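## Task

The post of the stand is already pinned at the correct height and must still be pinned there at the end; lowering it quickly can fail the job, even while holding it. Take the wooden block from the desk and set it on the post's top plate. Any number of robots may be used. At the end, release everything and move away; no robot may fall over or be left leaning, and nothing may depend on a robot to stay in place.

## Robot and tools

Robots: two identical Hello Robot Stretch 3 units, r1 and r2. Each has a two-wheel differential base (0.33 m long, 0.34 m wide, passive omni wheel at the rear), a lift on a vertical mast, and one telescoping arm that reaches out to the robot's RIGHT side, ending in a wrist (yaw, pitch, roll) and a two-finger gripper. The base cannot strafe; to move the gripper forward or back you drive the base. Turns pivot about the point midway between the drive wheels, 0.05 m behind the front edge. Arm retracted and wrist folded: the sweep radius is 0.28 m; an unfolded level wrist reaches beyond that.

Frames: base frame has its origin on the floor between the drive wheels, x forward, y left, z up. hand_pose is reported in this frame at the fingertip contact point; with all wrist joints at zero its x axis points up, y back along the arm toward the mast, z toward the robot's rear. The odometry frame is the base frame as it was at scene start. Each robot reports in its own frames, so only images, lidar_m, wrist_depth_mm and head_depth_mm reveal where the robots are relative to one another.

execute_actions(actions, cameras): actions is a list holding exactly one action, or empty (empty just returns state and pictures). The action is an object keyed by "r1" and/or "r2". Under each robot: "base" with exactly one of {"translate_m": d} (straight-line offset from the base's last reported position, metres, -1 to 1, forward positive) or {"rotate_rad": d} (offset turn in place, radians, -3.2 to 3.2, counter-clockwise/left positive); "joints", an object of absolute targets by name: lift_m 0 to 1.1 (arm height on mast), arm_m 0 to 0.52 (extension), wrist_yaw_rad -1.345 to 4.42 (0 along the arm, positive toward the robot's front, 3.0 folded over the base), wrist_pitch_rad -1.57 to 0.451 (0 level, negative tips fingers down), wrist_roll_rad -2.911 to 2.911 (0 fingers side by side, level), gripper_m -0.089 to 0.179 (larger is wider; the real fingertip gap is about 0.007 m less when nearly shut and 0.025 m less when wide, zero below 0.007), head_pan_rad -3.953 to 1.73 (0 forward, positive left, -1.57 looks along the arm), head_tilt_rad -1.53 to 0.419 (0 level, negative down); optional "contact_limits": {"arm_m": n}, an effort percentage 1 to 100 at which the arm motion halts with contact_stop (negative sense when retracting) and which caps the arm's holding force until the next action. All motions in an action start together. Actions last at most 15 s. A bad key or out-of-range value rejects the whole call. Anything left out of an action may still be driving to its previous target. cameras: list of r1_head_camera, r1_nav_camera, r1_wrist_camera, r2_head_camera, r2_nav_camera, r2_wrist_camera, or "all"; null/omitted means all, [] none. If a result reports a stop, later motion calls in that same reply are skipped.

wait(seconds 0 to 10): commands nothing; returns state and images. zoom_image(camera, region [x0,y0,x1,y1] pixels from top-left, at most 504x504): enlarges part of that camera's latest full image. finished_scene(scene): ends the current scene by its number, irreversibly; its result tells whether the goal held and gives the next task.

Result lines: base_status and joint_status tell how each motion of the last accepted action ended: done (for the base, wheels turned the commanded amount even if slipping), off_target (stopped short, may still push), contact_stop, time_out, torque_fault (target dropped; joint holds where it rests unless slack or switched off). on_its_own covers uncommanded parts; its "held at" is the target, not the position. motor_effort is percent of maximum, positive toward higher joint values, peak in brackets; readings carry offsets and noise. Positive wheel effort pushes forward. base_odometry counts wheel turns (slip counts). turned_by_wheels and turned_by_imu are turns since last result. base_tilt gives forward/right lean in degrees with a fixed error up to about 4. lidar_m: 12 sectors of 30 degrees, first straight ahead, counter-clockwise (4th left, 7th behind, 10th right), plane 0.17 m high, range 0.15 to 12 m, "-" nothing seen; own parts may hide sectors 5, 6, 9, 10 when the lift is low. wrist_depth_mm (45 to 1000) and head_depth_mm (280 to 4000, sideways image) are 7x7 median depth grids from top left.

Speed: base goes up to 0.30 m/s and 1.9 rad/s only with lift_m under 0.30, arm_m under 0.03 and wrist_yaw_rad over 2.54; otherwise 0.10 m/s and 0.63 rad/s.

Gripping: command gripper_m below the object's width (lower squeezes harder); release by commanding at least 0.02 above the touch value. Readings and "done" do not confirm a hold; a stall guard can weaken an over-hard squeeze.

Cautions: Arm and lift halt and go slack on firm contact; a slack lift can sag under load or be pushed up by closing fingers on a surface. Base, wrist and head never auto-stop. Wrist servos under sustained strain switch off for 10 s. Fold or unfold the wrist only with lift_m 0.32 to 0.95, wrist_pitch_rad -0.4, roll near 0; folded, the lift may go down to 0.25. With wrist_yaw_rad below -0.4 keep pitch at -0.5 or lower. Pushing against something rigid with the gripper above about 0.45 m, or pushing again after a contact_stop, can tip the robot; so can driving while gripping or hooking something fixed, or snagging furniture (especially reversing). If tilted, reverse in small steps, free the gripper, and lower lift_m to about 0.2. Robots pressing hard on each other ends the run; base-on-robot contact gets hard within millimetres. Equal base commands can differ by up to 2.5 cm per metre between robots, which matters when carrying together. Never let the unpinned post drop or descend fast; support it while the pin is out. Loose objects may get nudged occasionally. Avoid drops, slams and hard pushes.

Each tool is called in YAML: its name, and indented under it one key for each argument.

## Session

execute_actions:
  actions: []

Scene clock: 0.00 s.
r1.base_odometry: x=+0.000 y=+0.000 heading=+0.000 (m, m, rad; r1's odometry frame)
r1.turned_by_wheels: +0.000 (rad since the last result)
r1.turned_by_imu: +0.000 (rad since the last result)
r1.base_tilt: forward=+0.6 right=+0.2 (deg)
r1.lidar_m: 3.01 2.72 3.56 1.61 0.93 0.80 0.80 0.92 1.23 1.23 1.42 2.43
r1.head_depth_mm: 1825 2641 - - - 3600 2343 / 1808 2637 - - - 3602 2372 / 1822 2631 - - - 3627 2388 / 1793 2609 - - - 3650 2377 / 1719 2609 - - - 3654 2373 / 1703 2606 - - - 3685 2386 / 1780 2583 - - - 3692 2394
r1.base_status: not commanded
r1.joint_positions: lift_m=+0.513 arm_m=+0.002 wrist_yaw_rad=+2.841 wrist_pitch_rad=-0.555 wrist_roll_rad=-0.006 gripper_m=+0.037 head_pan_rad=-0.008 head_tilt_rad=-0.010
r1.joint_status: not commanded
r1.motor_effort: left_wheel=+0 right_wheel=+0 lift_m=+21 arm_m=+0 wrist_yaw_rad=+1 wrist_pitch_rad=+6 wrist_roll_rad=+0 gripper_m=+0 head_pan_rad=+0 head_tilt_rad=+1 (%)
r1.hand_pose: x=+0.0395 y=+0.0492 z=+0.4960 quat_wxyz=(+0.293, +0.699, +0.091, +0.646) (m; r1's base frame)
r1.wrist_depth_mm: - - - - - - - / - - - - - - - / - - - - - - - / 883 977 936 918 904 887 861 / 815 - 819 794 801 791 761 / 699 686 - 672 671 685 654 / 633 634 - 608 615 594 580
r2.base_odometry: x=+0.000 y=+0.000 heading=+0.000 (m, m, rad; r2's odometry frame)
r2.turned_by_wheels: +0.000 (rad since the last result)
r2.turned_by_imu: +0.000 (rad since the last result)
r2.base_tilt: forward=+0.0 right=+0.8 (deg)
r2.lidar_m: 1.97 1.59 1.57 1.71 2.63 2.73 2.72 3.23 3.17 1.16 2.65 4.04
r2.head_depth_mm: 1756 2543 3839 - - 3405 2258 / 1755 2558 3163 3164 3216 3119 2238 / 1757 2570 2712 2725 2764 2737 2227 / 1763 2311 2392 2373 2377 2355 2241 / 1768 2085 2096 2076 2096 2081 2022 / 1779 1868 1866 1881 1859 1868 1876 / 1665 1685 1693 1679 1696 1690 1697
r2.base_status: not commanded
r2.joint_positions: lift_m=+0.372 arm_m=+0.003 wrist_yaw_rad=+3.009 wrist_pitch_rad=-0.429 wrist_roll_rad=-0.019 gripper_m=+0.037 head_pan_rad=+0.011 head_tilt_rad=-0.012
r2.joint_status: not commanded
r2.motor_effort: left_wheel=+0 right_wheel=+0 lift_m=+22 arm_m=+0 wrist_yaw_rad=-1 wrist_pitch_rad=+5 wrist_roll_rad=+0 gripper_m=+0 head_pan_rad=+0 head_tilt_rad=+2 (%)
r2.hand_pose: x=+0.0081 y=+0.0731 z=+0.3823 quat_wxyz=(+0.195, +0.693, +0.107, +0.686) (m; r2's base frame)
r2.wrist_depth_mm: - - - - - - - / - - - - - - - / - - - - - - - / 851 855 850 866 862 885 883 / 680 691 - 705 725 705 707 / 577 586 - 589 588 607 588 / 498 514 - 535 499 517 517
pictures: r1_head_camera (sideways: a quarter turn clockwise sets it upright), r1_nav_camera (sideways: a quarter turn counterclockwise sets it upright), r1_wrist_camera, r2_head_camera (sideways: a quarter turn clockwise sets it upright), r2_nav_camera (sideways: a quarter turn counterclockwise sets it upright), r2_wrist_camera
Images, in order (width x height): r1_head_camera 896x504, r1_nav_camera 672x504, r1_wrist_camera 644x364, r2_head_camera 896x504, r2_nav_camera 672x504, r2_wrist_camera 644x364.

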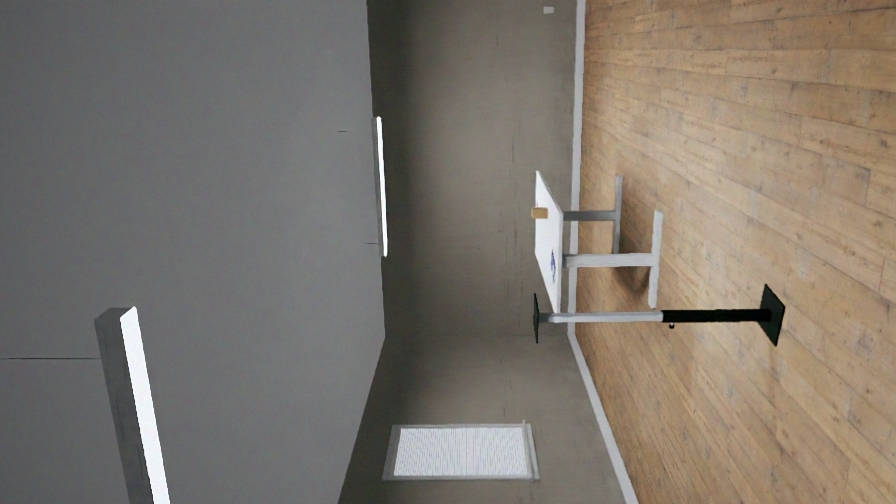

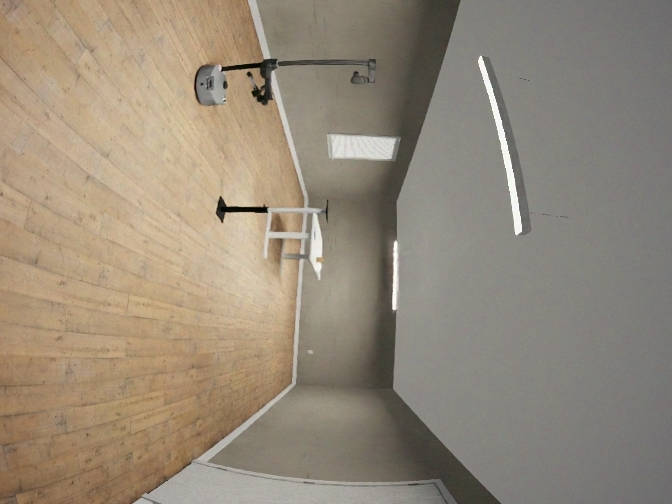

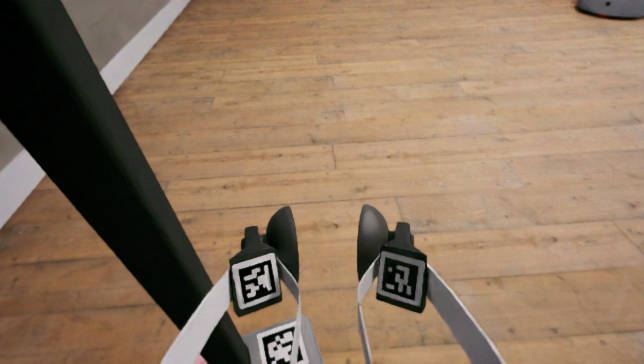

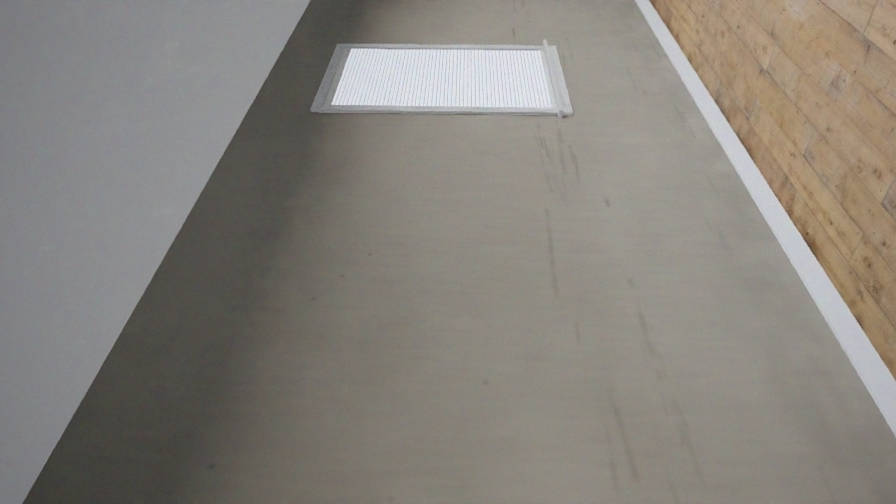

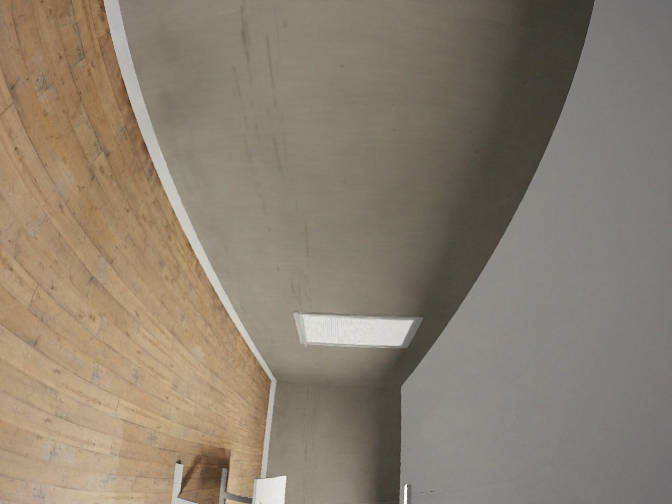

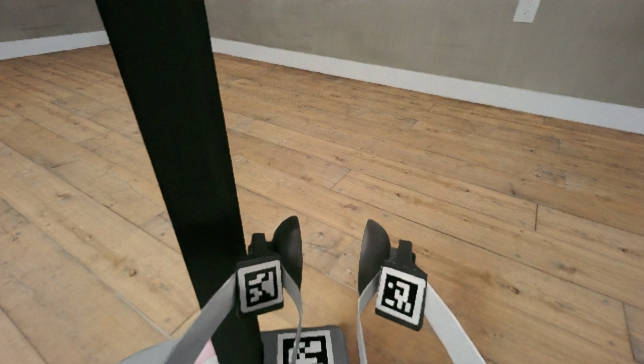

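execute_actions:
  actions:
    - {"r2": {"joints": {"head_pan_rad": -1.0, "head_tilt_rad": -0.35, "lift_m": 0.28}}}
  cameras: ["r2_head_camera", "r2_nav_camera"]

Scene clock: 7.57 s.
r1.base_odometry: x=+0.000 y=+0.000 heading=+0.000 (m, m, rad; r1's odometry frame)
r1.turned_by_wheels: +0.000 (rad since the last result)
r1.turned_by_imu: +0.000 (rad since the last result)
r1.base_tilt: forward=+0.6 right=+0.2 (deg)
r1.lidar_m: 3.01 2.73 3.55 1.61 0.93 0.80 0.80 0.93 1.23 1.23 1.42 2.42
r1.head_depth_mm: 1823 2632 - - - 3599 2339 / 1806 2650 - - - 3636 2358 / 1800 2615 - - - 3680 2368 / 1785 2664 - - - 3730 2359 / 1713 2612 - - - 3658 2392 / 1707 2599 - - - 3703 2401 / 1783 2600 - - - 3720 2425
r1.base_status: not commanded
r1.joint_positions: lift_m=+0.513 arm_m=+0.002 wrist_yaw_rad=+2.841 wrist_pitch_rad=-0.555 wrist_roll_rad=-0.006 gripper_m=+0.037 head_pan_rad=-0.008 head_tilt_rad=-0.010
r1.joint_status: not commanded
r1.motor_effort: left_wheel=+0(0) right_wheel=+0(0) lift_m=+21(21) arm_m=+0(0) wrist_yaw_rad=+0(0) wrist_pitch_rad=+6(5) wrist_roll_rad=+0(0) gripper_m=+0(1) head_pan_rad=+0(1) head_tilt_rad=+0(1) (%)
r1.hand_pose: x=+0.0395 y=+0.0492 z=+0.4960 quat_wxyz=(+0.293, +0.699, +0.091, +0.646) (m; r1's base frame)
r1.wrist_depth_mm: - - - - - - - / - - - - - - - / - - - - - - - / 893 974 912 913 917 904 871 / 827 - 817 801 801 748 778 / 712 682 - 677 681 662 679 / 613 621 - 595 599 595 587
r2.base_odometry: x=+0.000 y=+0.000 heading=+0.000 (m, m, rad; r2's odometry frame)
r2.turned_by_wheels: +0.000 (rad since the last result)
r2.turned_by_imu: -0.001 (rad since the last result)
r2.base_tilt: forward=+0.1 right=+0.7 (deg)
r2.lidar_m: 1.96 1.59 1.57 1.72 2.64 2.73 2.73 3.22 3.15 1.15 2.65 4.04
r2.head_depth_mm: - - - - 2583 1870 1374 / - - - - 2544 1883 1470 / - - - - 2546 1862 1465 / - - - 3716 2553 1854 1467 / 3731 - - 3514 2560 1855 1459 / 3757 - - 3764 2543 1846 1461 / - - - - 2554 1853 1456
r2.base_status: not commanded
r2.joint_positions: lift_m=+0.280 arm_m=+0.003 wrist_yaw_rad=+3.009 wrist_pitch_rad=-0.430 wrist_roll_rad=-0.019 gripper_m=+0.037 head_pan_rad=-0.993 head_tilt_rad=-0.346
r2.joint_status: all done
r2.motor_effort: left_wheel=+0(0) right_wheel=+0(0) lift_m=+18(21) arm_m=+0(0) wrist_yaw_rad=+0(1) wrist_pitch_rad=+5(5) wrist_roll_rad=+0(0) gripper_m=+0(0) head_pan_rad=-2(28) head_tilt_rad=-3(29) (%)
r2.hand_pose: x=+0.0081 y=+0.0730 z=+0.2903 quat_wxyz=(+0.195, +0.693, +0.107, +0.686) (m; r2's base frame)
r2.wrist_depth_mm: - - - - - - - / - - - - - - - / 899 933 904 943 930 948 - / 682 702 711 717 716 736 735 / 557 567 - 571 586 584 595 / 477 492 - - 494 487 490 / 418 - - - 405 419 422
pictures: r2_head_camera (sideways: a quarter turn clockwise sets it upright), r2_nav_camera (sideways: a quarter turn counterclockwise sets it upright)
Images, in order (width x height): r2_head_camera 896x504, r2_nav_camera 672x504.

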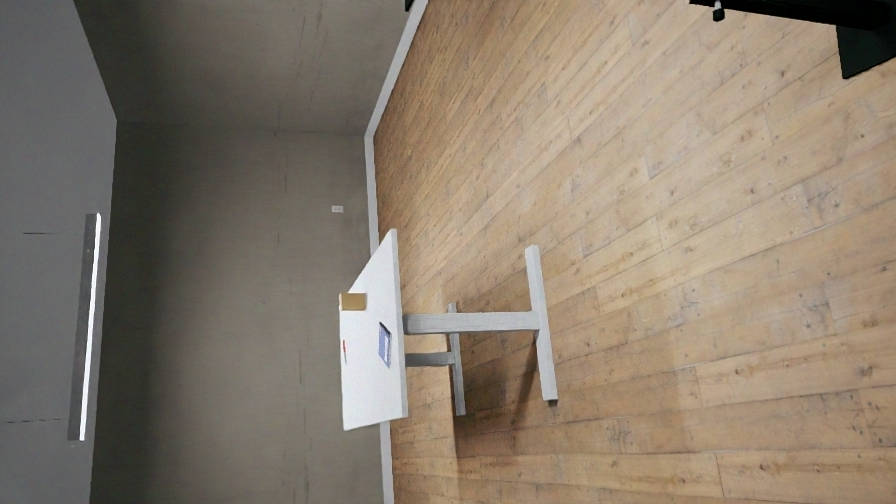

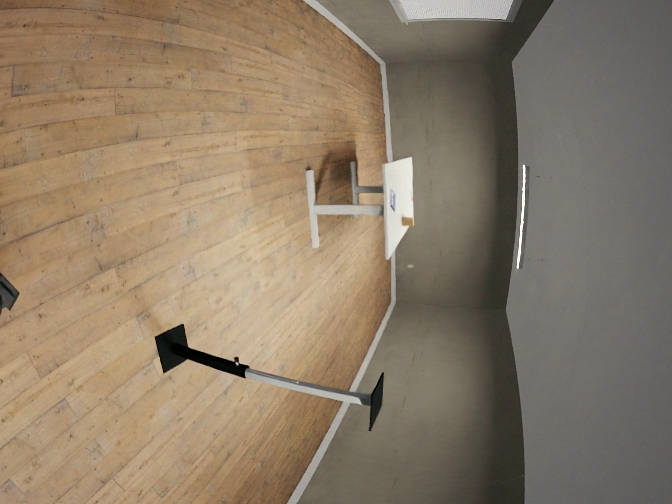

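execute_actions:
  actions:
    - {"r2": {"base": {"rotate_rad": -0.66}, "joints": {"head_pan_rad": -0.3, "head_tilt_rad": -0.4}}}
  cameras: ["r2_head_camera"]

execute_actions:
  actions:
    - {"r2": {"base": {"translate_m": 1.0}}}
  cameras: ["r2_head_camera", "r2_nav_camera"]

Scene clock: 61.47 s.
r1.base_odometry: x=+0.000 y=+0.000 heading=+0.000 (m, m, rad; r1's odometry frame)
r1.turned_by_wheels: +0.000 (rad since the last result)
r1.turned_by_imu: +0.000 (rad since the last result)
r1.base_tilt: forward=+0.6 right=+0.2 (deg)
r1.lidar_m: 3.01 2.73 3.53 1.61 0.93 0.80 0.80 0.92 1.23 1.23 1.42 2.43
r1.head_depth_mm: 1808 2636 - - - 3607 2358 / 1815 2645 - - - 3632 2360 / 1803 2627 - - - 3690 2380 / 1807 2642 - - - 3642 2378 / 1709 2603 - - - 3690 2376 / 1723 2574 - - - 3679 2395 / 1786 2600 - - - 3707 2382
r1.base_status: not commanded
r1.joint_positions: lift_m=+0.513 arm_m=+0.002 wrist_yaw_rad=+2.841 wrist_pitch_rad=-0.555 wrist_roll_rad=-0.006 gripper_m=+0.037 head_pan_rad=-0.008 head_tilt_rad=-0.010
r1.joint_status: not commanded
r1.motor_effort: left_wheel=+0(1) right_wheel=+0(0) lift_m=+21(21) arm_m=+0(0) wrist_yaw_rad=+1(0) wrist_pitch_rad=+5(6) wrist_roll_rad=+0(0) gripper_m=+0(0) head_pan_rad=+0(0) head_tilt_rad=+2(1) (%)
r1.hand_pose: x=+0.0395 y=+0.0492 z=+0.4960 quat_wxyz=(+0.293, +0.699, +0.091, +0.646) (m; r1's base frame)
r1.wrist_depth_mm: - - - - - - - / - - - - - - - / - - - - - - - / 878 929 917 913 906 904 867 / 820 - 801 798 801 758 740 / 710 690 - 683 675 669 660 / 630 620 - 605 599 594 591
r2.base_odometry: x=+0.000 y=+0.000 heading=-0.660 (m, m, rad; r2's odometry frame)
r2.turned_by_wheels: -0.660 (rad since the last result)
r2.turned_by_imu: -0.667 (rad since the last result)
r2.base_tilt: forward=+0.0 right=+0.8 (deg)
r2.lidar_m: 2.65 2.21 1.63 1.57 1.63 2.25 2.73 2.72 2.72 3.17 1.18 1.16
r2.head_depth_mm: - - - 3565 2355 1755 1368 / - - - 3554 2358 1750 1393 / - - - 3511 2341 1756 1408 / - - - 3559 2348 1763 1395 / - - - 3312 2350 1740 1400 / - - - 3541 2330 1753 1399 / - - - 3566 2355 1745 1398
r2.base_status: done
r2.joint_positions: lift_m=+0.280 arm_m=+0.003 wrist_yaw_rad=+3.009 wrist_pitch_rad=-0.430 wrist_roll_rad=-0.019 gripper_m=+0.037 head_pan_rad=-0.307 head_tilt_rad=-0.395
r2.joint_status: all done
r2.motor_effort: left_wheel=+2(9) right_wheel=-2(6) lift_m=+18(18) arm_m=+0(0) wrist_yaw_rad=-1(0) wrist_pitch_rad=+4(5) wrist_roll_rad=+0(0) gripper_m=-1(0) head_pan_rad=+2(28) head_tilt_rad=-3(10) (%)
r2.hand_pose: x=+0.0081 y=+0.0730 z=+0.2903 quat_wxyz=(+0.195, +0.693, +0.107, +0.686) (m; r2's base frame)
r2.wrist_depth_mm: - - - - - - - / - - - - - - - / 915 904 930 932 976 986 - / 689 686 709 718 704 722 735 / 560 558 - 573 583 579 594 / 473 500 - - 492 486 498 / 425 - - - 411 425 422
pictures: r2_head_camera (sideways: a quarter turn clockwise sets it upright)
Images, in order (width x height): r2_head_camera 896x504.

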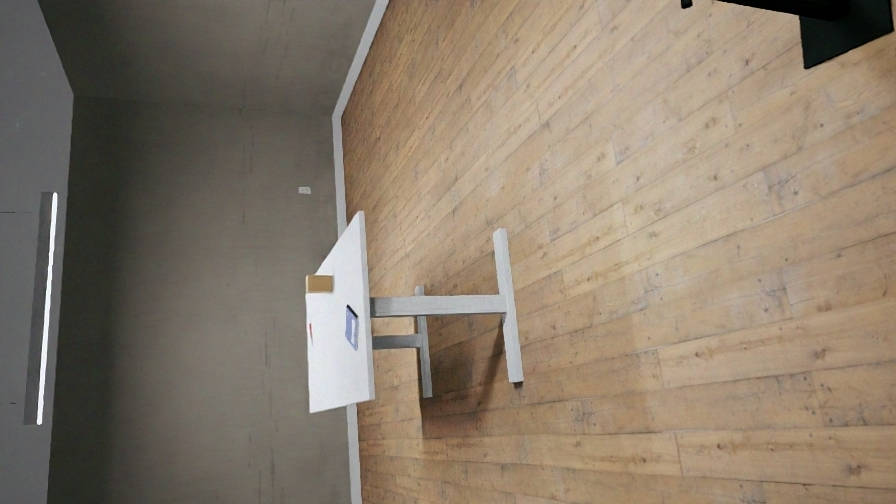

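Scene clock: 66.47 s.
r1.base_odometry: x=+0.000 y=+0.000 heading=+0.000 (m, m, rad; r1's odometry frame)
r1.turned_by_wheels: +0.000 (rad since the last result)
r1.turned_by_imu: +0.000 (rad since the last result)
r1.base_tilt: forward=+0.6 right=+0.2 (deg)
r1.lidar_m: 3.00 3.51 3.54 1.61 0.93 0.80 0.80 0.93 1.23 1.22 1.42 2.42
r1.head_depth_mm: 1812 2656 - - - 3597 2362 / 1813 2652 - - - 3699 2343 / 1801 2630 - - - 3681 2371 / 1800 2636 - - - 3660 2383 / 1715 2628 - - - 3665 2390 / 1721 2581 - - - 3667 2392 / 1784 2574 - - - 3061 2402
r1.base_status: not commanded
r1.joint_positions: lift_m=+0.513 arm_m=+0.002 wrist_yaw_rad=+2.841 wrist_pitch_rad=-0.555 wrist_roll_rad=-0.006 gripper_m=+0.037 head_pan_rad=-0.008 head_tilt_rad=-0.010
r1.joint_status: not commanded
r1.motor_effort: left_wheel=+0(0) right_wheel=+0(0) lift_m=+21(21) arm_m=+0(0) wrist_yaw_rad=+0(0) wrist_pitch_rad=+6(6) wrist_roll_rad=+0(0) gripper_m=+0(0) head_pan_rad=+0(0) head_tilt_rad=+1(2) (%)
r1.hand_pose: x=+0.0395 y=+0.0492 z=+0.4960 quat_wxyz=(+0.293, +0.699, +0.091, +0.646) (m; r1's base frame)
r1.wrist_depth_mm: - - - - - - - / - - - - - - - / - - - - - - - / 900 980 936 919 925 893 890 / 813 - 815 783 792 789 767 / 695 688 - 696 690 680 653 / 623 624 - 615 604 609 605
r2.base_odometry: x=+0.790 y=-0.613 heading=-0.660 (m, m, rad; r2's odometry frame)
r2.turned_by_wheels: +0.000 (rad since the last result)
r2.turned_by_imu: +0.002 (rad since the last result)
r2.base_tilt: forward=+0.0 right=+0.7 (deg)
r2.lidar_m: 2.89 2.19 1.62 1.56 1.63 2.24 3.72 3.54 3.30 0.81 3.33 1.67
r2.head_depth_mm: - - - 3581 2343 1757 1401 / - - - 3332 2353 1764 1406 / - - - 2080 2332 1758 1398 / - - - 1878 2127 1748 1402 / - - - 1897 2346 1744 1408 / - - - 3295 2333 1757 1404 / - - - 3565 2320 1752 1393
r2.base_status: done
r2.joint_positions: lift_m=+0.280 arm_m=+0.003 wrist_yaw_rad=+3.009 wrist_pitch_rad=-0.430 wrist_roll_rad=-0.019 gripper_m=+0.037 head_pan_rad=-0.307 head_tilt_rad=-0.396
r2.joint_status: not commanded
r2.motor_effort: left_wheel=+2(10) right_wheel=-1(4) lift_m=+18(18) arm_m=+0(1) wrist_yaw_rad=+0(1) wrist_pitch_rad=+6(6) wrist_roll_rad=+0(0) gripper_m=+0(0) head_pan_rad=+3(2) head_tilt_rad=-3(3) (%)
r2.hand_pose: x=+0.0081 y=+0.0730 z=+0.2902 quat_wxyz=(+0.195, +0.693, +0.107, +0.686) (m; r2's base frame)
r2.wrist_depth_mm: - - - - - - - / - - - - - - - / 880 914 910 930 976 963 - / 693 690 718 717 712 717 740 / 557 563 - 579 596 582 592 / 478 490 - - 487 488 497 / 424 - - - 405 423 423
pictures: r2_head_camera (sideways: a quarter turn clockwise sets it upright), r2_nav_camera (sideways: a quarter turn counterclockwise sets it upright)
Images, in order (width x height): r2_head_camera 896x504, r2_nav_camera 672x504.

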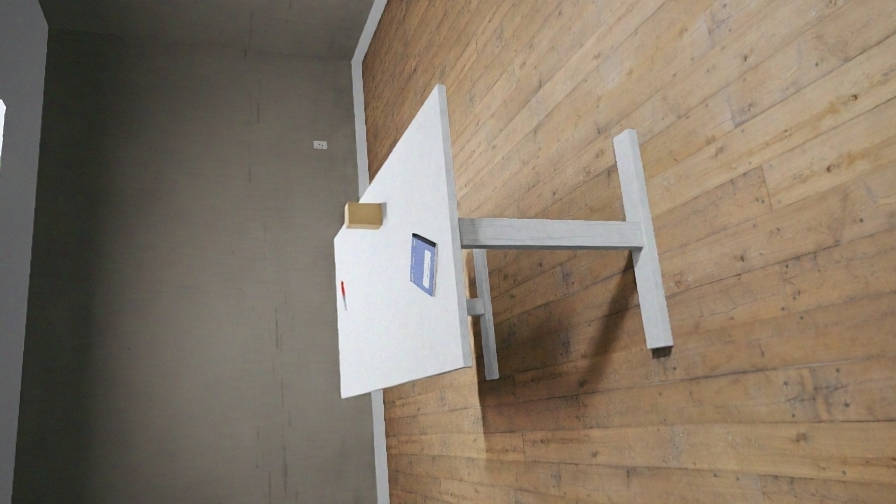

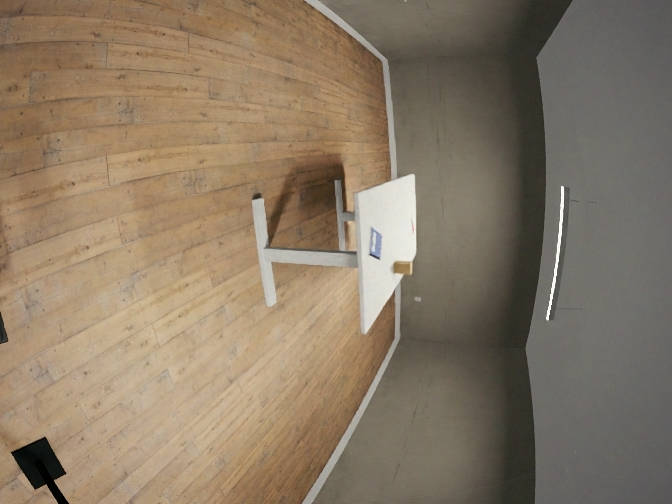

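execute_actions:
  actions:
    - {"r2": {"base": {"rotate_rad": 0.03}, "joints": {"head_pan_rad": -0.5, "head_tilt_rad": -0.65}}}
  cameras: []

execute_actions:
  actions:
    - {"r2": {"base": {"translate_m": 1.0}}}
  cameras: ["r2_head_camera", "r2_nav_camera"]

Scene clock: 131.43 s.
r1.base_odometry: x=+0.000 y=+0.000 heading=+0.000 (m, m, rad; r1's odometry frame)
r1.turned_by_wheels: +0.000 (rad since the last result)
r1.turned_by_imu: +0.000 (rad since the last result)
r1.base_tilt: forward=+0.6 right=+0.3 (deg)
r1.lidar_m: 3.02 3.52 3.56 1.61 0.93 0.80 0.80 0.92 1.23 1.23 1.42 2.42
r1.head_depth_mm: 1815 2646 - - - 3596 2369 / 1820 2622 - - - 3592 2348 / 1806 2620 - - - 3642 2374 / 1803 2643 - - - 3665 2385 / 1723 2613 - - - 3663 2383 / 1718 2571 - - - 3687 2387 / 1795 2577 - - - 3120 2381
r1.base_status: not commanded
r1.joint_positions: lift_m=+0.513 arm_m=+0.002 wrist_yaw_rad=+2.841 wrist_pitch_rad=-0.555 wrist_roll_rad=-0.006 gripper_m=+0.037 head_pan_rad=-0.008 head_tilt_rad=-0.010
r1.joint_status: not commanded
r1.motor_effort: left_wheel=+1(0) right_wheel=+1(0) lift_m=+21(21) arm_m=+0(0) wrist_yaw_rad=+0(0) wrist_pitch_rad=+6(6) wrist_roll_rad=+0(0) gripper_m=+0(0) head_pan_rad=+0(0) head_tilt_rad=+1(1) (%)
r1.hand_pose: x=+0.0395 y=+0.0492 z=+0.4960 quat_wxyz=(+0.293, +0.699, +0.091, +0.646) (m; r1's base frame)
r1.wrist_depth_mm: - - - - - - - / - - - - - - - / - - - - - - - / 898 966 961 926 896 886 887 / 823 - 825 761 808 768 750 / 709 688 - 673 670 667 675 / 627 616 - 605 604 586 596
r2.base_odometry: x=+0.790 y=-0.613 heading=-0.630 (m, m, rad; r2's odometry frame)
r2.turned_by_wheels: +0.030 (rad since the last result)
r2.turned_by_imu: +0.029 (rad since the last result)
r2.base_tilt: forward=+0.1 right=+0.8 (deg)
r2.lidar_m: 2.90 2.13 1.61 1.56 1.64 2.32 3.73 3.49 3.27 0.81 3.37 1.68
r2.head_depth_mm: - - 3085 2209 1711 1409 1192 / - - 3104 2196 1721 1413 1196 / - - 2957 2196 1720 1415 1192 / - - 2774 2203 1721 1410 1202 / - 2124 1759 2004 1736 1418 1196 / - 2320 2648 2208 1720 1410 1198 / - 2349 2768 2206 1721 1414 1205
r2.base_status: done
r2.joint_positions: lift_m=+0.280 arm_m=+0.003 wrist_yaw_rad=+3.009 wrist_pitch_rad=-0.430 wrist_roll_rad=-0.019 gripper_m=+0.037 head_pan_rad=-0.493 head_tilt_rad=-0.642
r2.joint_status: all done
r2.motor_effort: left_wheel=+0(3) right_wheel=+1(3) lift_m=+18(18) arm_m=+0(0) wrist_yaw_rad=-1(0) wrist_pitch_rad=+5(5) wrist_roll_rad=+0(0) gripper_m=-1(0) head_pan_rad=-2(16) head_tilt_rad=-6(25) (%)
r2.hand_pose: x=+0.0081 y=+0.0730 z=+0.2902 quat_wxyz=(+0.195, +0.693, +0.107, +0.686) (m; r2's base frame)
r2.wrist_depth_mm: - - - - - - - / - - - - - - - / 888 898 939 945 942 940 - / 684 688 715 707 720 729 736 / 566 564 - 577 595 586 587 / 477 492 - - 488 495 488 / 424 - - - 407 424 421
pictures: none
No camera images: the call's "cameras" was empty. Leave "cameras" out to get every camera's image.

Scene clock: 136.53 s.
r1.base_odometry: x=+0.000 y=+0.000 heading=+0.000 (m, m, rad; r1's odometry frame)
r1.turned_by_wheels: +0.000 (rad since the last result)
r1.turned_by_imu: +0.000 (rad since the last result)
r1.base_tilt: forward=+0.6 right=+0.3 (deg)
r1.lidar_m: 3.02 4.09 3.55 1.61 0.93 0.80 0.80 0.92 1.23 1.23 1.42 2.42
r1.head_depth_mm: 1804 2645 - - - 3566 2348 / 1811 2639 - - - 3561 2370 / 1807 2639 - - - 3694 2378 / 1795 2629 - - - 3645 2394 / 1706 2603 - - - 3687 2390 / 1711 2605 - - - 3661 2386 / 1789 2575 - - - 3673 2387
r1.base_status: not commanded
r1.joint_positions: lift_m=+0.513 arm_m=+0.002 wrist_yaw_rad=+2.841 wrist_pitch_rad=-0.555 wrist_roll_rad=-0.006 gripper_m=+0.037 head_pan_rad=-0.008 head_tilt_rad=-0.010
r1.joint_status: not commanded
r1.motor_effort: left_wheel=+1(1) right_wheel=+0(0) lift_m=+22(21) arm_m=+0(0) wrist_yaw_rad=+0(0) wrist_pitch_rad=+6(6) wrist_roll_rad=+0(0) gripper_m=+0(0) head_pan_rad=+0(0) head_tilt_rad=+1(1) (%)
r1.hand_pose: x=+0.0395 y=+0.0492 z=+0.4960 quat_wxyz=(+0.293, +0.699, +0.091, +0.646) (m; r1's base frame)
r1.wrist_depth_mm: - - - - - - - / - - - - - - - / - - - - - - - / 894 941 920 929 904 896 885 / 801 - 834 802 781 785 763 / 704 695 - 683 664 661 659 / 623 616 - 614 601 592 598
r2.base_odometry: x=+1.598 y=-1.202 heading=-0.630 (m, m, rad; r2's odometry frame)
r2.turned_by_wheels: +0.000 (rad since the last result)
r2.turned_by_imu: +0.001 (rad since the last result)
r2.base_tilt: forward=+0.0 right=+0.7 (deg)
r2.lidar_m: 4.01 2.06 1.56 1.52 1.60 2.26 4.71 1.40 3.31 3.24 0.83 0.81
r2.head_depth_mm: - - 3065 987 1618 1381 1195 / - - 1334 975 1039 1310 1197 / 3792 - 1341 976 849 1412 1192 / 3659 - 1391 985 795 1411 1195 / 3527 3708 1383 989 1573 1406 1194 / 3350 3662 1390 2029 1719 1413 1198 / 3257 3502 2911 2223 1734 1411 1206
r2.base_status: done
r2.joint_positions: lift_m=+0.280 arm_m=+0.003 wrist_yaw_rad=+3.009 wrist_pitch_rad=-0.430 wrist_roll_rad=-0.019 gripper_m=+0.037 head_pan_rad=-0.493 head_tilt_rad=-0.643
r2.joint_status: not commanded
r2.motor_effort: left_wheel=-1(6) right_wheel=+1(5) lift_m=+18(18) arm_m=+0(0) wrist_yaw_rad=+0(0) wrist_pitch_rad=+5(6) wrist_roll_rad=+0(0) gripper_m=-1(0) head_pan_rad=-3(3) head_tilt_rad=-5(6) (%)
r2.hand_pose: x=+0.0081 y=+0.0730 z=+0.2902 quat_wxyz=(+0.195, +0.693, +0.107, +0.686) (m; r2's base frame)
r2.wrist_depth_mm: - - - - - - - / - - - - - - - / 897 884 925 956 981 950 - / 684 703 693 715 717 750 743 / 572 572 - 578 599 586 587 / 479 495 - - 489 487 496 / 418 - - - 412 424 427
pictures: r2_head_camera (sideways: a quarter turn clockwise sets it upright), r2_nav_camera (sideways: a quarter turn counterclockwise sets it upright)
Images, in order (width x height): r2_head_camera 896x504, r2_nav_camera 672x504.

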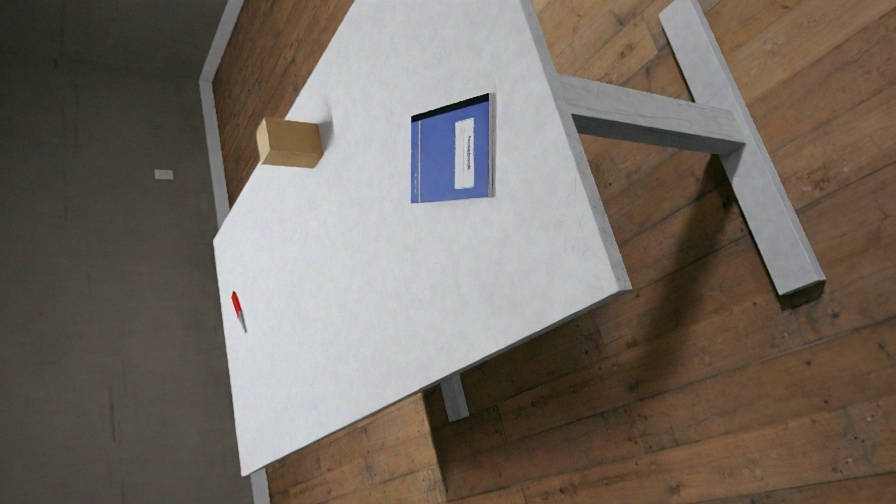

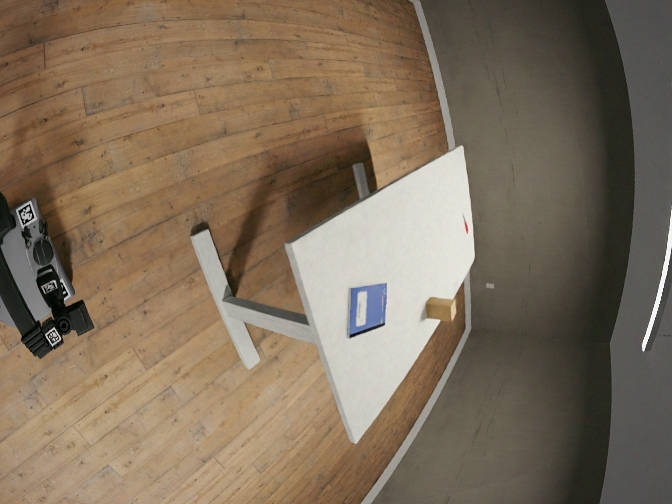

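execute_actions:
  actions: []

Scene clock: 154.00 s.
r1.base_odometry: x=+0.000 y=+0.000 heading=+0.000 (m, m, rad; r1's odometry frame)
r1.turned_by_wheels: +0.000 (rad since the last result)
r1.turned_by_imu: +0.000 (rad since the last result)
r1.base_tilt: forward=+0.6 right=+0.3 (deg)
r1.lidar_m: 3.00 4.09 3.54 1.61 0.93 0.80 0.80 0.92 1.23 1.23 1.42 2.42
r1.head_depth_mm: 1810 2642 - - - 3572 2345 / 1804 2651 - - - 3563 2356 / 1813 2632 - - - 3722 2361 / 1805 2647 - - - 3671 2378 / 1715 2629 - - - 3675 2369 / 1722 2600 - - - 3691 2383 / 1780 2597 - - - 3652 2420
r1.base_status: not commanded
r1.joint_positions: lift_m=+0.513 arm_m=+0.002 wrist_yaw_rad=+2.841 wrist_pitch_rad=-0.555 wrist_roll_rad=-0.006 gripper_m=+0.037 head_pan_rad=-0.008 head_tilt_rad=-0.010
r1.joint_status: not commanded
r1.motor_effort: left_wheel=+0(1) right_wheel=+0(0) lift_m=+21(21) arm_m=+0(0) wrist_yaw_rad=+0(0) wrist_pitch_rad=+6(6) wrist_roll_rad=+0(0) gripper_m=-1(0) head_pan_rad=+0(0) head_tilt_rad=+1(1) (%)
r1.hand_pose: x=+0.0395 y=+0.0492 z=+0.4960 quat_wxyz=(+0.293, +0.699, +0.091, +0.646) (m; r1's base frame)
r1.wrist_depth_mm: - - - - - - - / - - - - - - - / - - - - - - - / 921 963 956 928 925 893 893 / 822 - 819 786 811 776 762 / 707 693 - 683 673 671 683 / 618 610 - 607 584 600 588
r2.base_odometry: x=+1.598 y=-1.202 heading=-0.630 (m, m, rad; r2's odometry frame)
r2.turned_by_wheels: +0.000 (rad since the last result)
r2.turned_by_imu: -0.001 (rad since the last result)
r2.base_tilt: forward=+0.0 right=+0.8 (deg)
r2.lidar_m: 4.01 2.06 1.56 1.52 1.59 2.26 4.71 1.40 3.32 3.24 0.83 0.81
r2.head_depth_mm: - - 3068 987 1618 1371 1202 / - - 1337 974 1036 1301 1194 / 3808 - 1336 976 848 1412 1197 / 3646 - 1385 989 794 1416 1201 / 3495 3721 1385 988 1574 1415 1200 / 3361 3673 1385 2042 1727 1414 1198 / 3224 3510 2923 2224 1722 1420 1203
r2.base_status: done
r2.joint_positions: lift_m=+0.280 arm_m=+0.003 wrist_yaw_rad=+3.009 wrist_pitch_rad=-0.430 wrist_roll_rad=-0.019 gripper_m=+0.037 head_pan_rad=-0.493 head_tilt_rad=-0.643
r2.joint_status: not commanded
r2.motor_effort: left_wheel=-1(6) right_wheel=+1(5) lift_m=+17(18) arm_m=-1(0) wrist_yaw_rad=+0(0) wrist_pitch_rad=+5(6) wrist_roll_rad=+0(0) gripper_m=+1(0) head_pan_rad=-2(3) head_tilt_rad=-5(6) (%)
r2.hand_pose: x=+0.0081 y=+0.0730 z=+0.2902 quat_wxyz=(+0.195, +0.693, +0.107, +0.686) (m; r2's base frame)
r2.wrist_depth_mm: - - - - - - - / - - - - - - - / 884 888 935 934 949 982 - / 678 696 712 713 729 720 739 / 555 560 - 582 583 582 595 / 470 492 - - 481 485 496 / 417 - - - 404 423 425
pictures: r1_head_camera (sideways: a quarter turn clockwise sets it upright), r1_nav_camera (sideways: a quarter turn counterclockwise sets it upright), r1_wrist_camera, r2_head_camera (sideways: a quarter turn clockwise sets it upright), r2_nav_camera (sideways: a quarter turn counterclockwise sets it upright), r2_wrist_camera
Images, in order (width x height): r1_head_camera 896x504, r1_nav_camera 672x504, r1_wrist_camera 644x364, r2_head_camera 896x504, r2_nav_camera 672x504, r2_wrist_camera 644x364.

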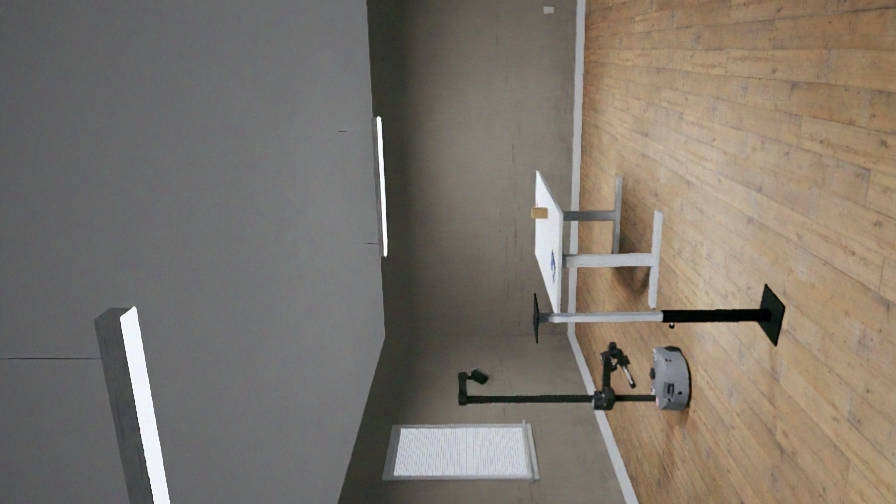

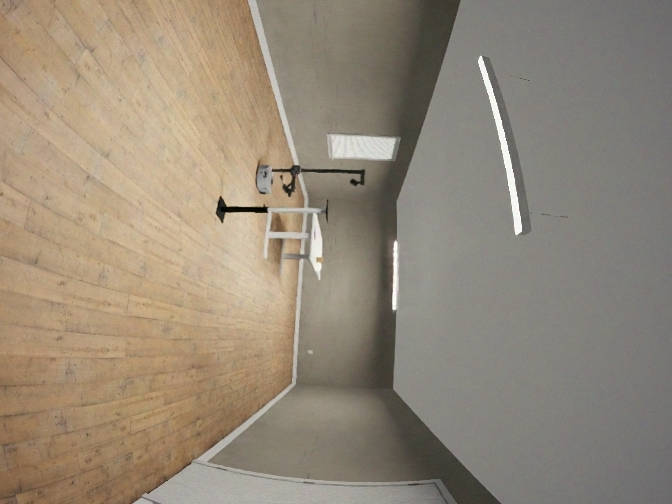

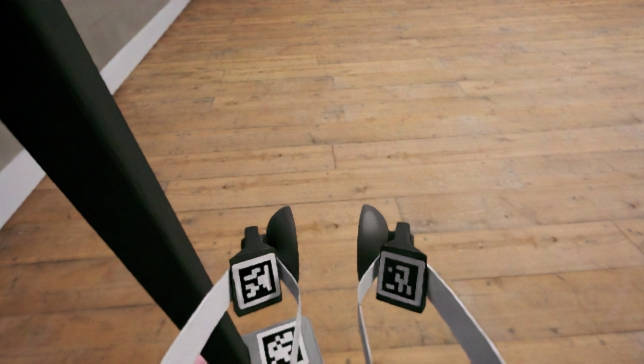

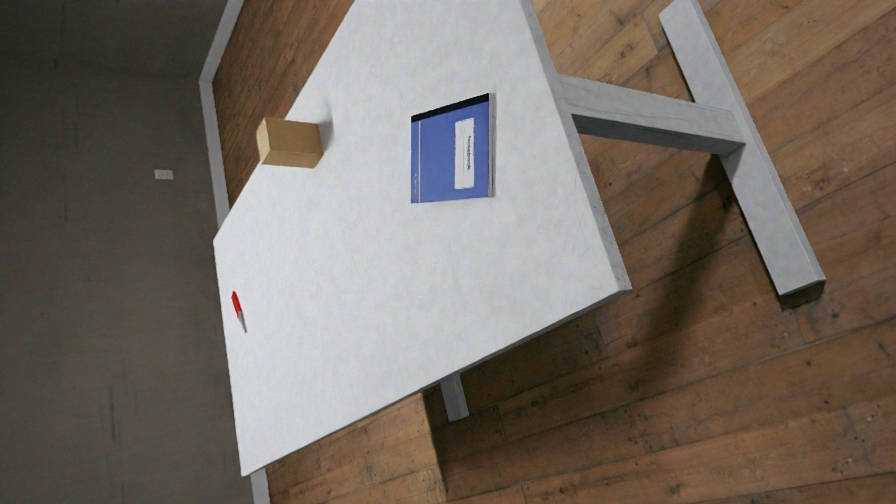

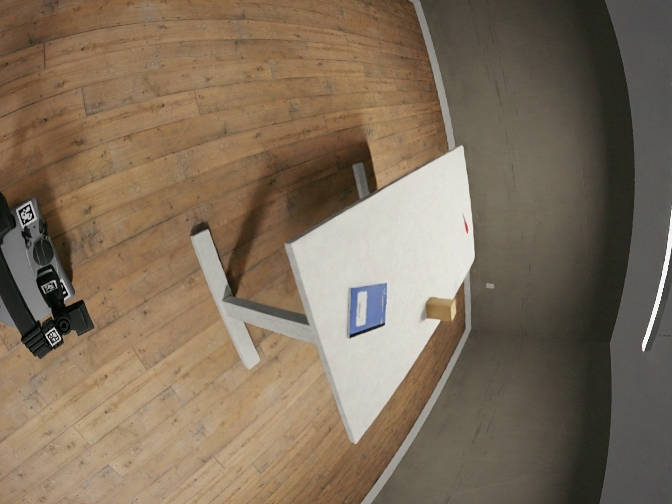

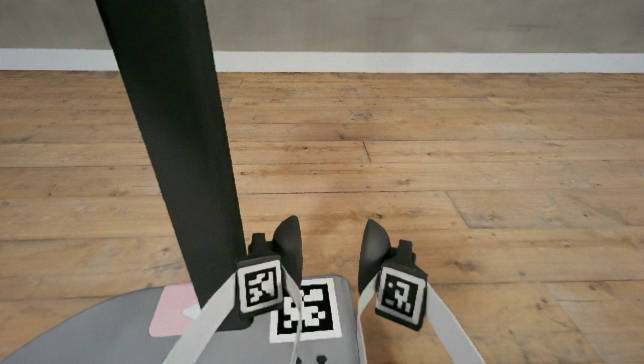

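execute_actions:
  actions:
    - {"r2": {"base": {"translate_m": 0.35}, "joints": {"lift_m": 0.78, "wrist_pitch_rad": -0.4, "head_pan_rad": -0.9, "head_tilt_rad": -0.75}}}
  cameras: ["r2_head_camera", "r2_nav_camera"]

Scene clock: 231.87 s.
r1.base_odometry: x=+0.000 y=+0.000 heading=+0.000 (m, m, rad; r1's odometry frame)
r1.turned_by_wheels: +0.000 (rad since the last result)
r1.turned_by_imu: +0.000 (rad since the last result)
r1.base_tilt: forward=+0.6 right=+0.2 (deg)
r1.lidar_m: 3.01 4.12 3.55 1.61 0.93 0.80 0.80 0.93 1.23 1.23 1.42 2.42
r1.head_depth_mm: 1813 2642 - - - 3563 2359 / 1808 2630 - - - 3652 2343 / 1806 2634 - - - 3598 2357 / 1814 2617 - - - 3667 2362 / 1727 2654 - - - 3699 2389 / 1708 2610 - - - 3650 2384 / 1779 2609 - - - 3713 2378
r1.base_status: not commanded
r1.joint_positions: lift_m=+0.513 arm_m=+0.002 wrist_yaw_rad=+2.841 wrist_pitch_rad=-0.555 wrist_roll_rad=-0.006 gripper_m=+0.037 head_pan_rad=-0.008 head_tilt_rad=-0.010
r1.joint_status: not commanded
r1.motor_effort: left_wheel=+0(1) right_wheel=+0(0) lift_m=+21(21) arm_m=+0(0) wrist_yaw_rad=+1(0) wrist_pitch_rad=+5(6) wrist_roll_rad=+0(0) gripper_m=+0(0) head_pan_rad=+1(1) head_tilt_rad=+1(1) (%)
r1.hand_pose: x=+0.0395 y=+0.0492 z=+0.4960 quat_wxyz=(+0.293, +0.699, +0.091, +0.646) (m; r1's base frame)
r1.wrist_depth_mm: - - - - - - - / - - - - - - - / - - - - - - - / 889 957 952 940 905 916 916 / 782 - 814 783 798 773 763 / 705 712 - 687 683 678 685 / 621 607 - 595 612 593 592
r2.base_odometry: x=+1.881 y=-1.408 heading=-0.630 (m, m, rad; r2's odometry frame)
r2.turned_by_wheels: +0.000 (rad since the last result)
r2.turned_by_imu: -0.001 (rad since the last result)
r2.base_tilt: forward=+0.0 right=+0.8 (deg)
r2.lidar_m: 3.67 2.04 1.54 1.50 1.58 2.24 5.03 1.69 3.37 3.25 0.60 1.60
r2.head_depth_mm: 2924 3211 2499 862 737 1322 1195 / 3137 3320 1123 864 699 1239 1185 / 3377 3487 1125 851 702 602 1125 / 3675 3658 1123 854 700 588 1097 / - 3623 1127 862 702 618 1148 / 3788 3621 1131 869 702 1292 1155 / 3436 1633 1130 868 765 1339 1148
r2.base_status: done
r2.joint_positions: lift_m=+0.780 arm_m=+0.003 wrist_yaw_rad=+3.009 wrist_pitch_rad=-0.420 wrist_roll_rad=-0.019 gripper_m=+0.037 head_pan_rad=-0.893 head_tilt_rad=-0.741
r2.joint_status: all done
r2.motor_effort: left_wheel=-1(8) right_wheel=+1(5) lift_m=+26(26) arm_m=+0(0) wrist_yaw_rad=-1(1) wrist_pitch_rad=+7(7) wrist_roll_rad=+0(0) gripper_m=+0(1) head_pan_rad=-3(23) head_tilt_rad=-5(19) (%)
r2.hand_pose: x=+0.0083 y=+0.0742 z=+0.7920 quat_wxyz=(+0.192, +0.693, +0.103, +0.687) (m; r2's base frame)
r2.wrist_depth_mm: - - - - - - - / - - - - - - - / - - - - - - - / - - - - - - - / - - - - - - - / - - - - - - - / 902 893 - 928 897 905 914
pictures: r2_head_camera (sideways: a quarter turn clockwise sets it upright), r2_nav_camera (sideways: a quarter turn counterclockwise sets it upright)
Images, in order (width x height): r2_head_camera 896x504, r2_nav_camera 672x504.

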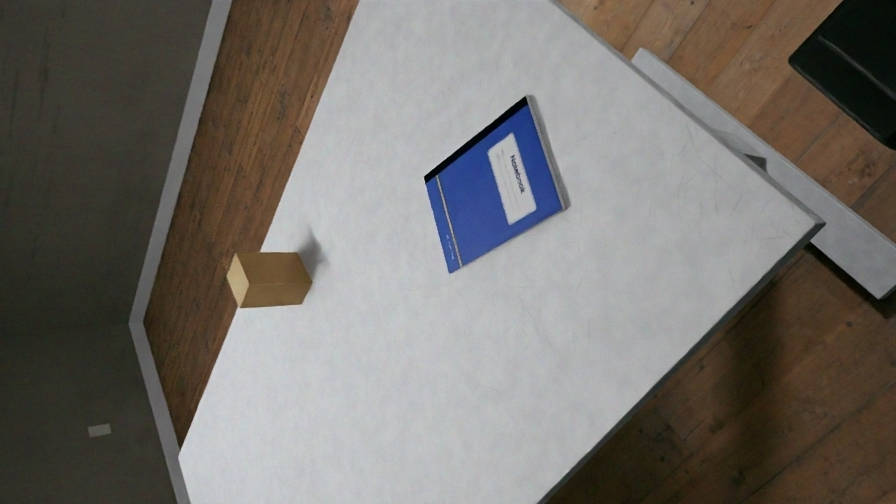

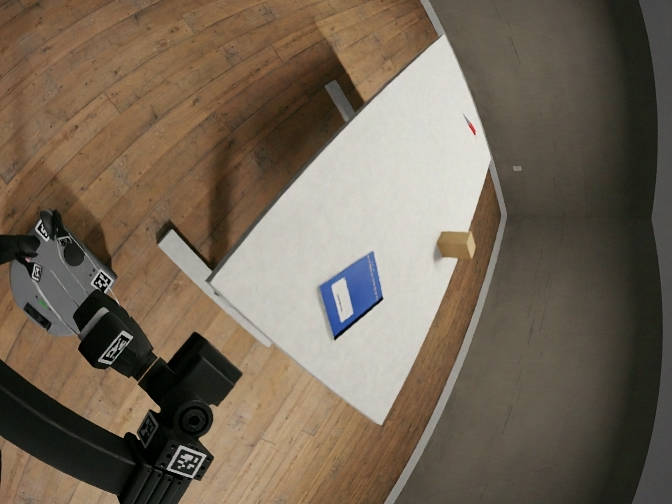

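zoom_image:
  camera: "r2_head_camera"
  region: [200, 210, 360, 330]

Region (200, 210, 360, 330) of r2_head_camera's 896x504 image, scaled by 3.150, with more detail than that image has; it fills the top 378 rows of this view, and the rest is white.

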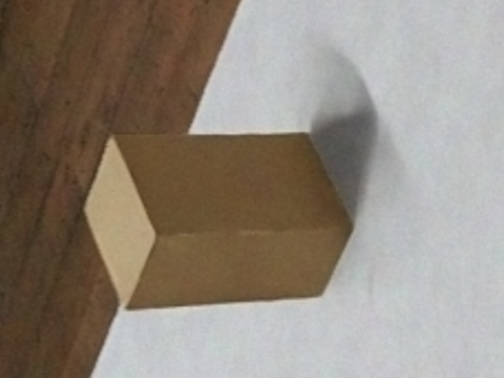

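execute_actions:
  actions:
    - {"r2": {"base": {"translate_m": 0.25}, "joints": {"wrist_yaw_rad": 0.0, "head_pan_rad": -1.2, "head_tilt_rad": -0.75}}}
  cameras: ["r2_head_camera", "r2_wrist_camera"]

Scene clock: 296.80 s.
r1.base_odometry: x=+0.000 y=+0.000 heading=+0.000 (m, m, rad; r1's odometry frame)
r1.turned_by_wheels: +0.000 (rad since the last result)
r1.turned_by_imu: +0.000 (rad since the last result)
r1.base_tilt: forward=+0.6 right=+0.3 (deg)
r1.lidar_m: 3.01 4.10 3.54 1.61 0.93 0.80 0.80 0.92 1.23 1.23 1.42 2.43
r1.head_depth_mm: 1819 2656 - - - 3618 2346 / 1802 2665 - - - 3650 2373 / 1797 2623 - - - 3621 2382 / 1803 2608 - - - 3649 2351 / 1726 2605 - - - 3710 2380 / 1715 2628 - - - 3685 2363 / 1770 2607 - - - 3766 2404
r1.base_status: not commanded
r1.joint_positions: lift_m=+0.513 arm_m=+0.002 wrist_yaw_rad=+2.841 wrist_pitch_rad=-0.555 wrist_roll_rad=-0.006 gripper_m=+0.037 head_pan_rad=-0.008 head_tilt_rad=-0.010
r1.joint_status: not commanded
r1.motor_effort: left_wheel=+1(1) right_wheel=+0(0) lift_m=+21(21) arm_m=+0(0) wrist_yaw_rad=+0(0) wrist_pitch_rad=+6(6) wrist_roll_rad=+0(0) gripper_m=+0(1) head_pan_rad=+0(0) head_tilt_rad=+1(1) (%)
r1.hand_pose: x=+0.0395 y=+0.0492 z=+0.4960 quat_wxyz=(+0.293, +0.699, +0.091, +0.646) (m; r1's base frame)
r1.wrist_depth_mm: - - - - - - - / - - - - - - - / - - - - - - - / 888 973 950 931 888 918 881 / 805 - 827 801 823 772 752 / 707 696 - 683 698 677 671 / 615 615 - 617 599 605 591
r2.base_odometry: x=+2.083 y=-1.555 heading=-0.630 (m, m, rad; r2's odometry frame)
r2.turned_by_wheels: +0.000 (rad since the last result)
r2.turned_by_imu: -0.001 (rad since the last result)
r2.base_tilt: forward=+0.1 right=+0.7 (deg)
r2.lidar_m: 3.44 2.02 1.53 1.49 1.57 2.22 5.31 1.91 3.34 0.55 3.46 1.38
r2.head_depth_mm: 2658 2931 2537 860 699 617 - / 2761 3055 2529 863 690 595 - / 2873 3179 2528 866 690 588 519 / 3036 3264 1127 865 701 590 540 / 3196 3427 1038 868 700 591 1106 / 3324 3577 1080 868 702 590 1149 / 3510 3603 1135 868 701 619 1147
r2.base_status: done
r2.joint_positions: lift_m=+0.780 arm_m=+0.003 wrist_yaw_rad=+0.002 wrist_pitch_rad=-0.420 wrist_roll_rad=-0.019 gripper_m=+0.037 head_pan_rad=-1.193 head_tilt_rad=-0.741
r2.joint_status: all done
r2.motor_effort: left_wheel=-2(4) right_wheel=+1(4) lift_m=+26(26) arm_m=+0(0) wrist_yaw_rad=-2(5) wrist_pitch_rad=+7(8) wrist_roll_rad=+0(0) gripper_m=+0(0) head_pan_rad=-3(18) head_tilt_rad=-6(4) (%)
r2.hand_pose: x=-0.0210 y=-0.3721 z=+0.7920 quat_wxyz=(+0.698, +0.150, -0.685, -0.146) (m; r2's base frame)
r2.wrist_depth_mm: - - - - - - - / 553 651 654 674 - - - / 437 440 453 454 - - - / 333 321 327 329 389 - - / 269 272 263 276 303 - - / 226 227 237 230 237 - - / 195 196 196 196 193 955 942
pictures: r2_head_camera (sideways: a quarter turn clockwise sets it upright), r2_wrist_camera
Images, in order (width x height): r2_head_camera 896x504, r2_wrist_camera 644x364.

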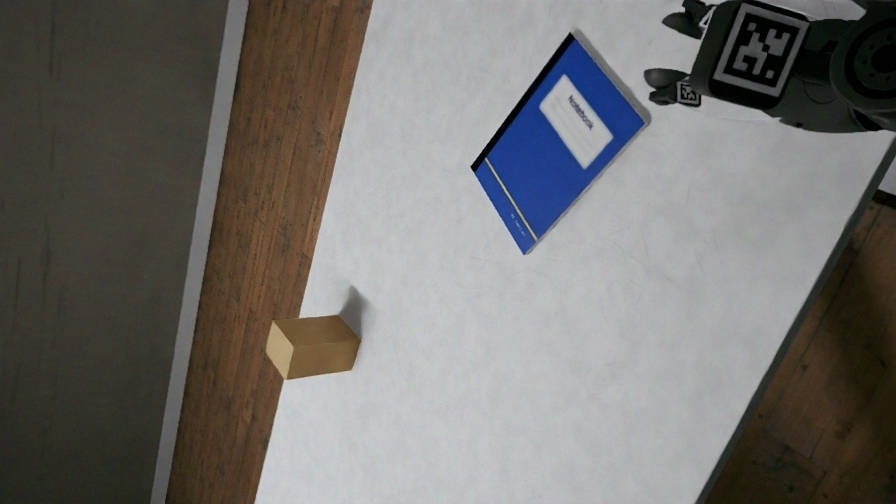

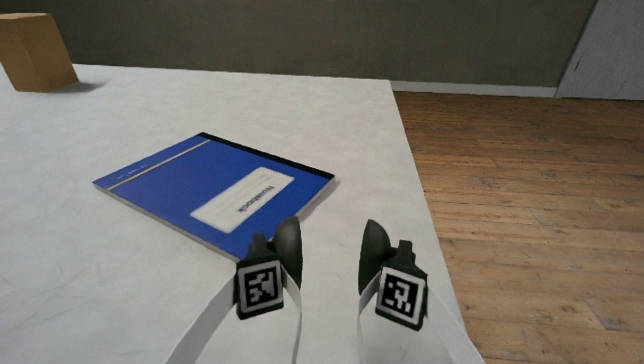

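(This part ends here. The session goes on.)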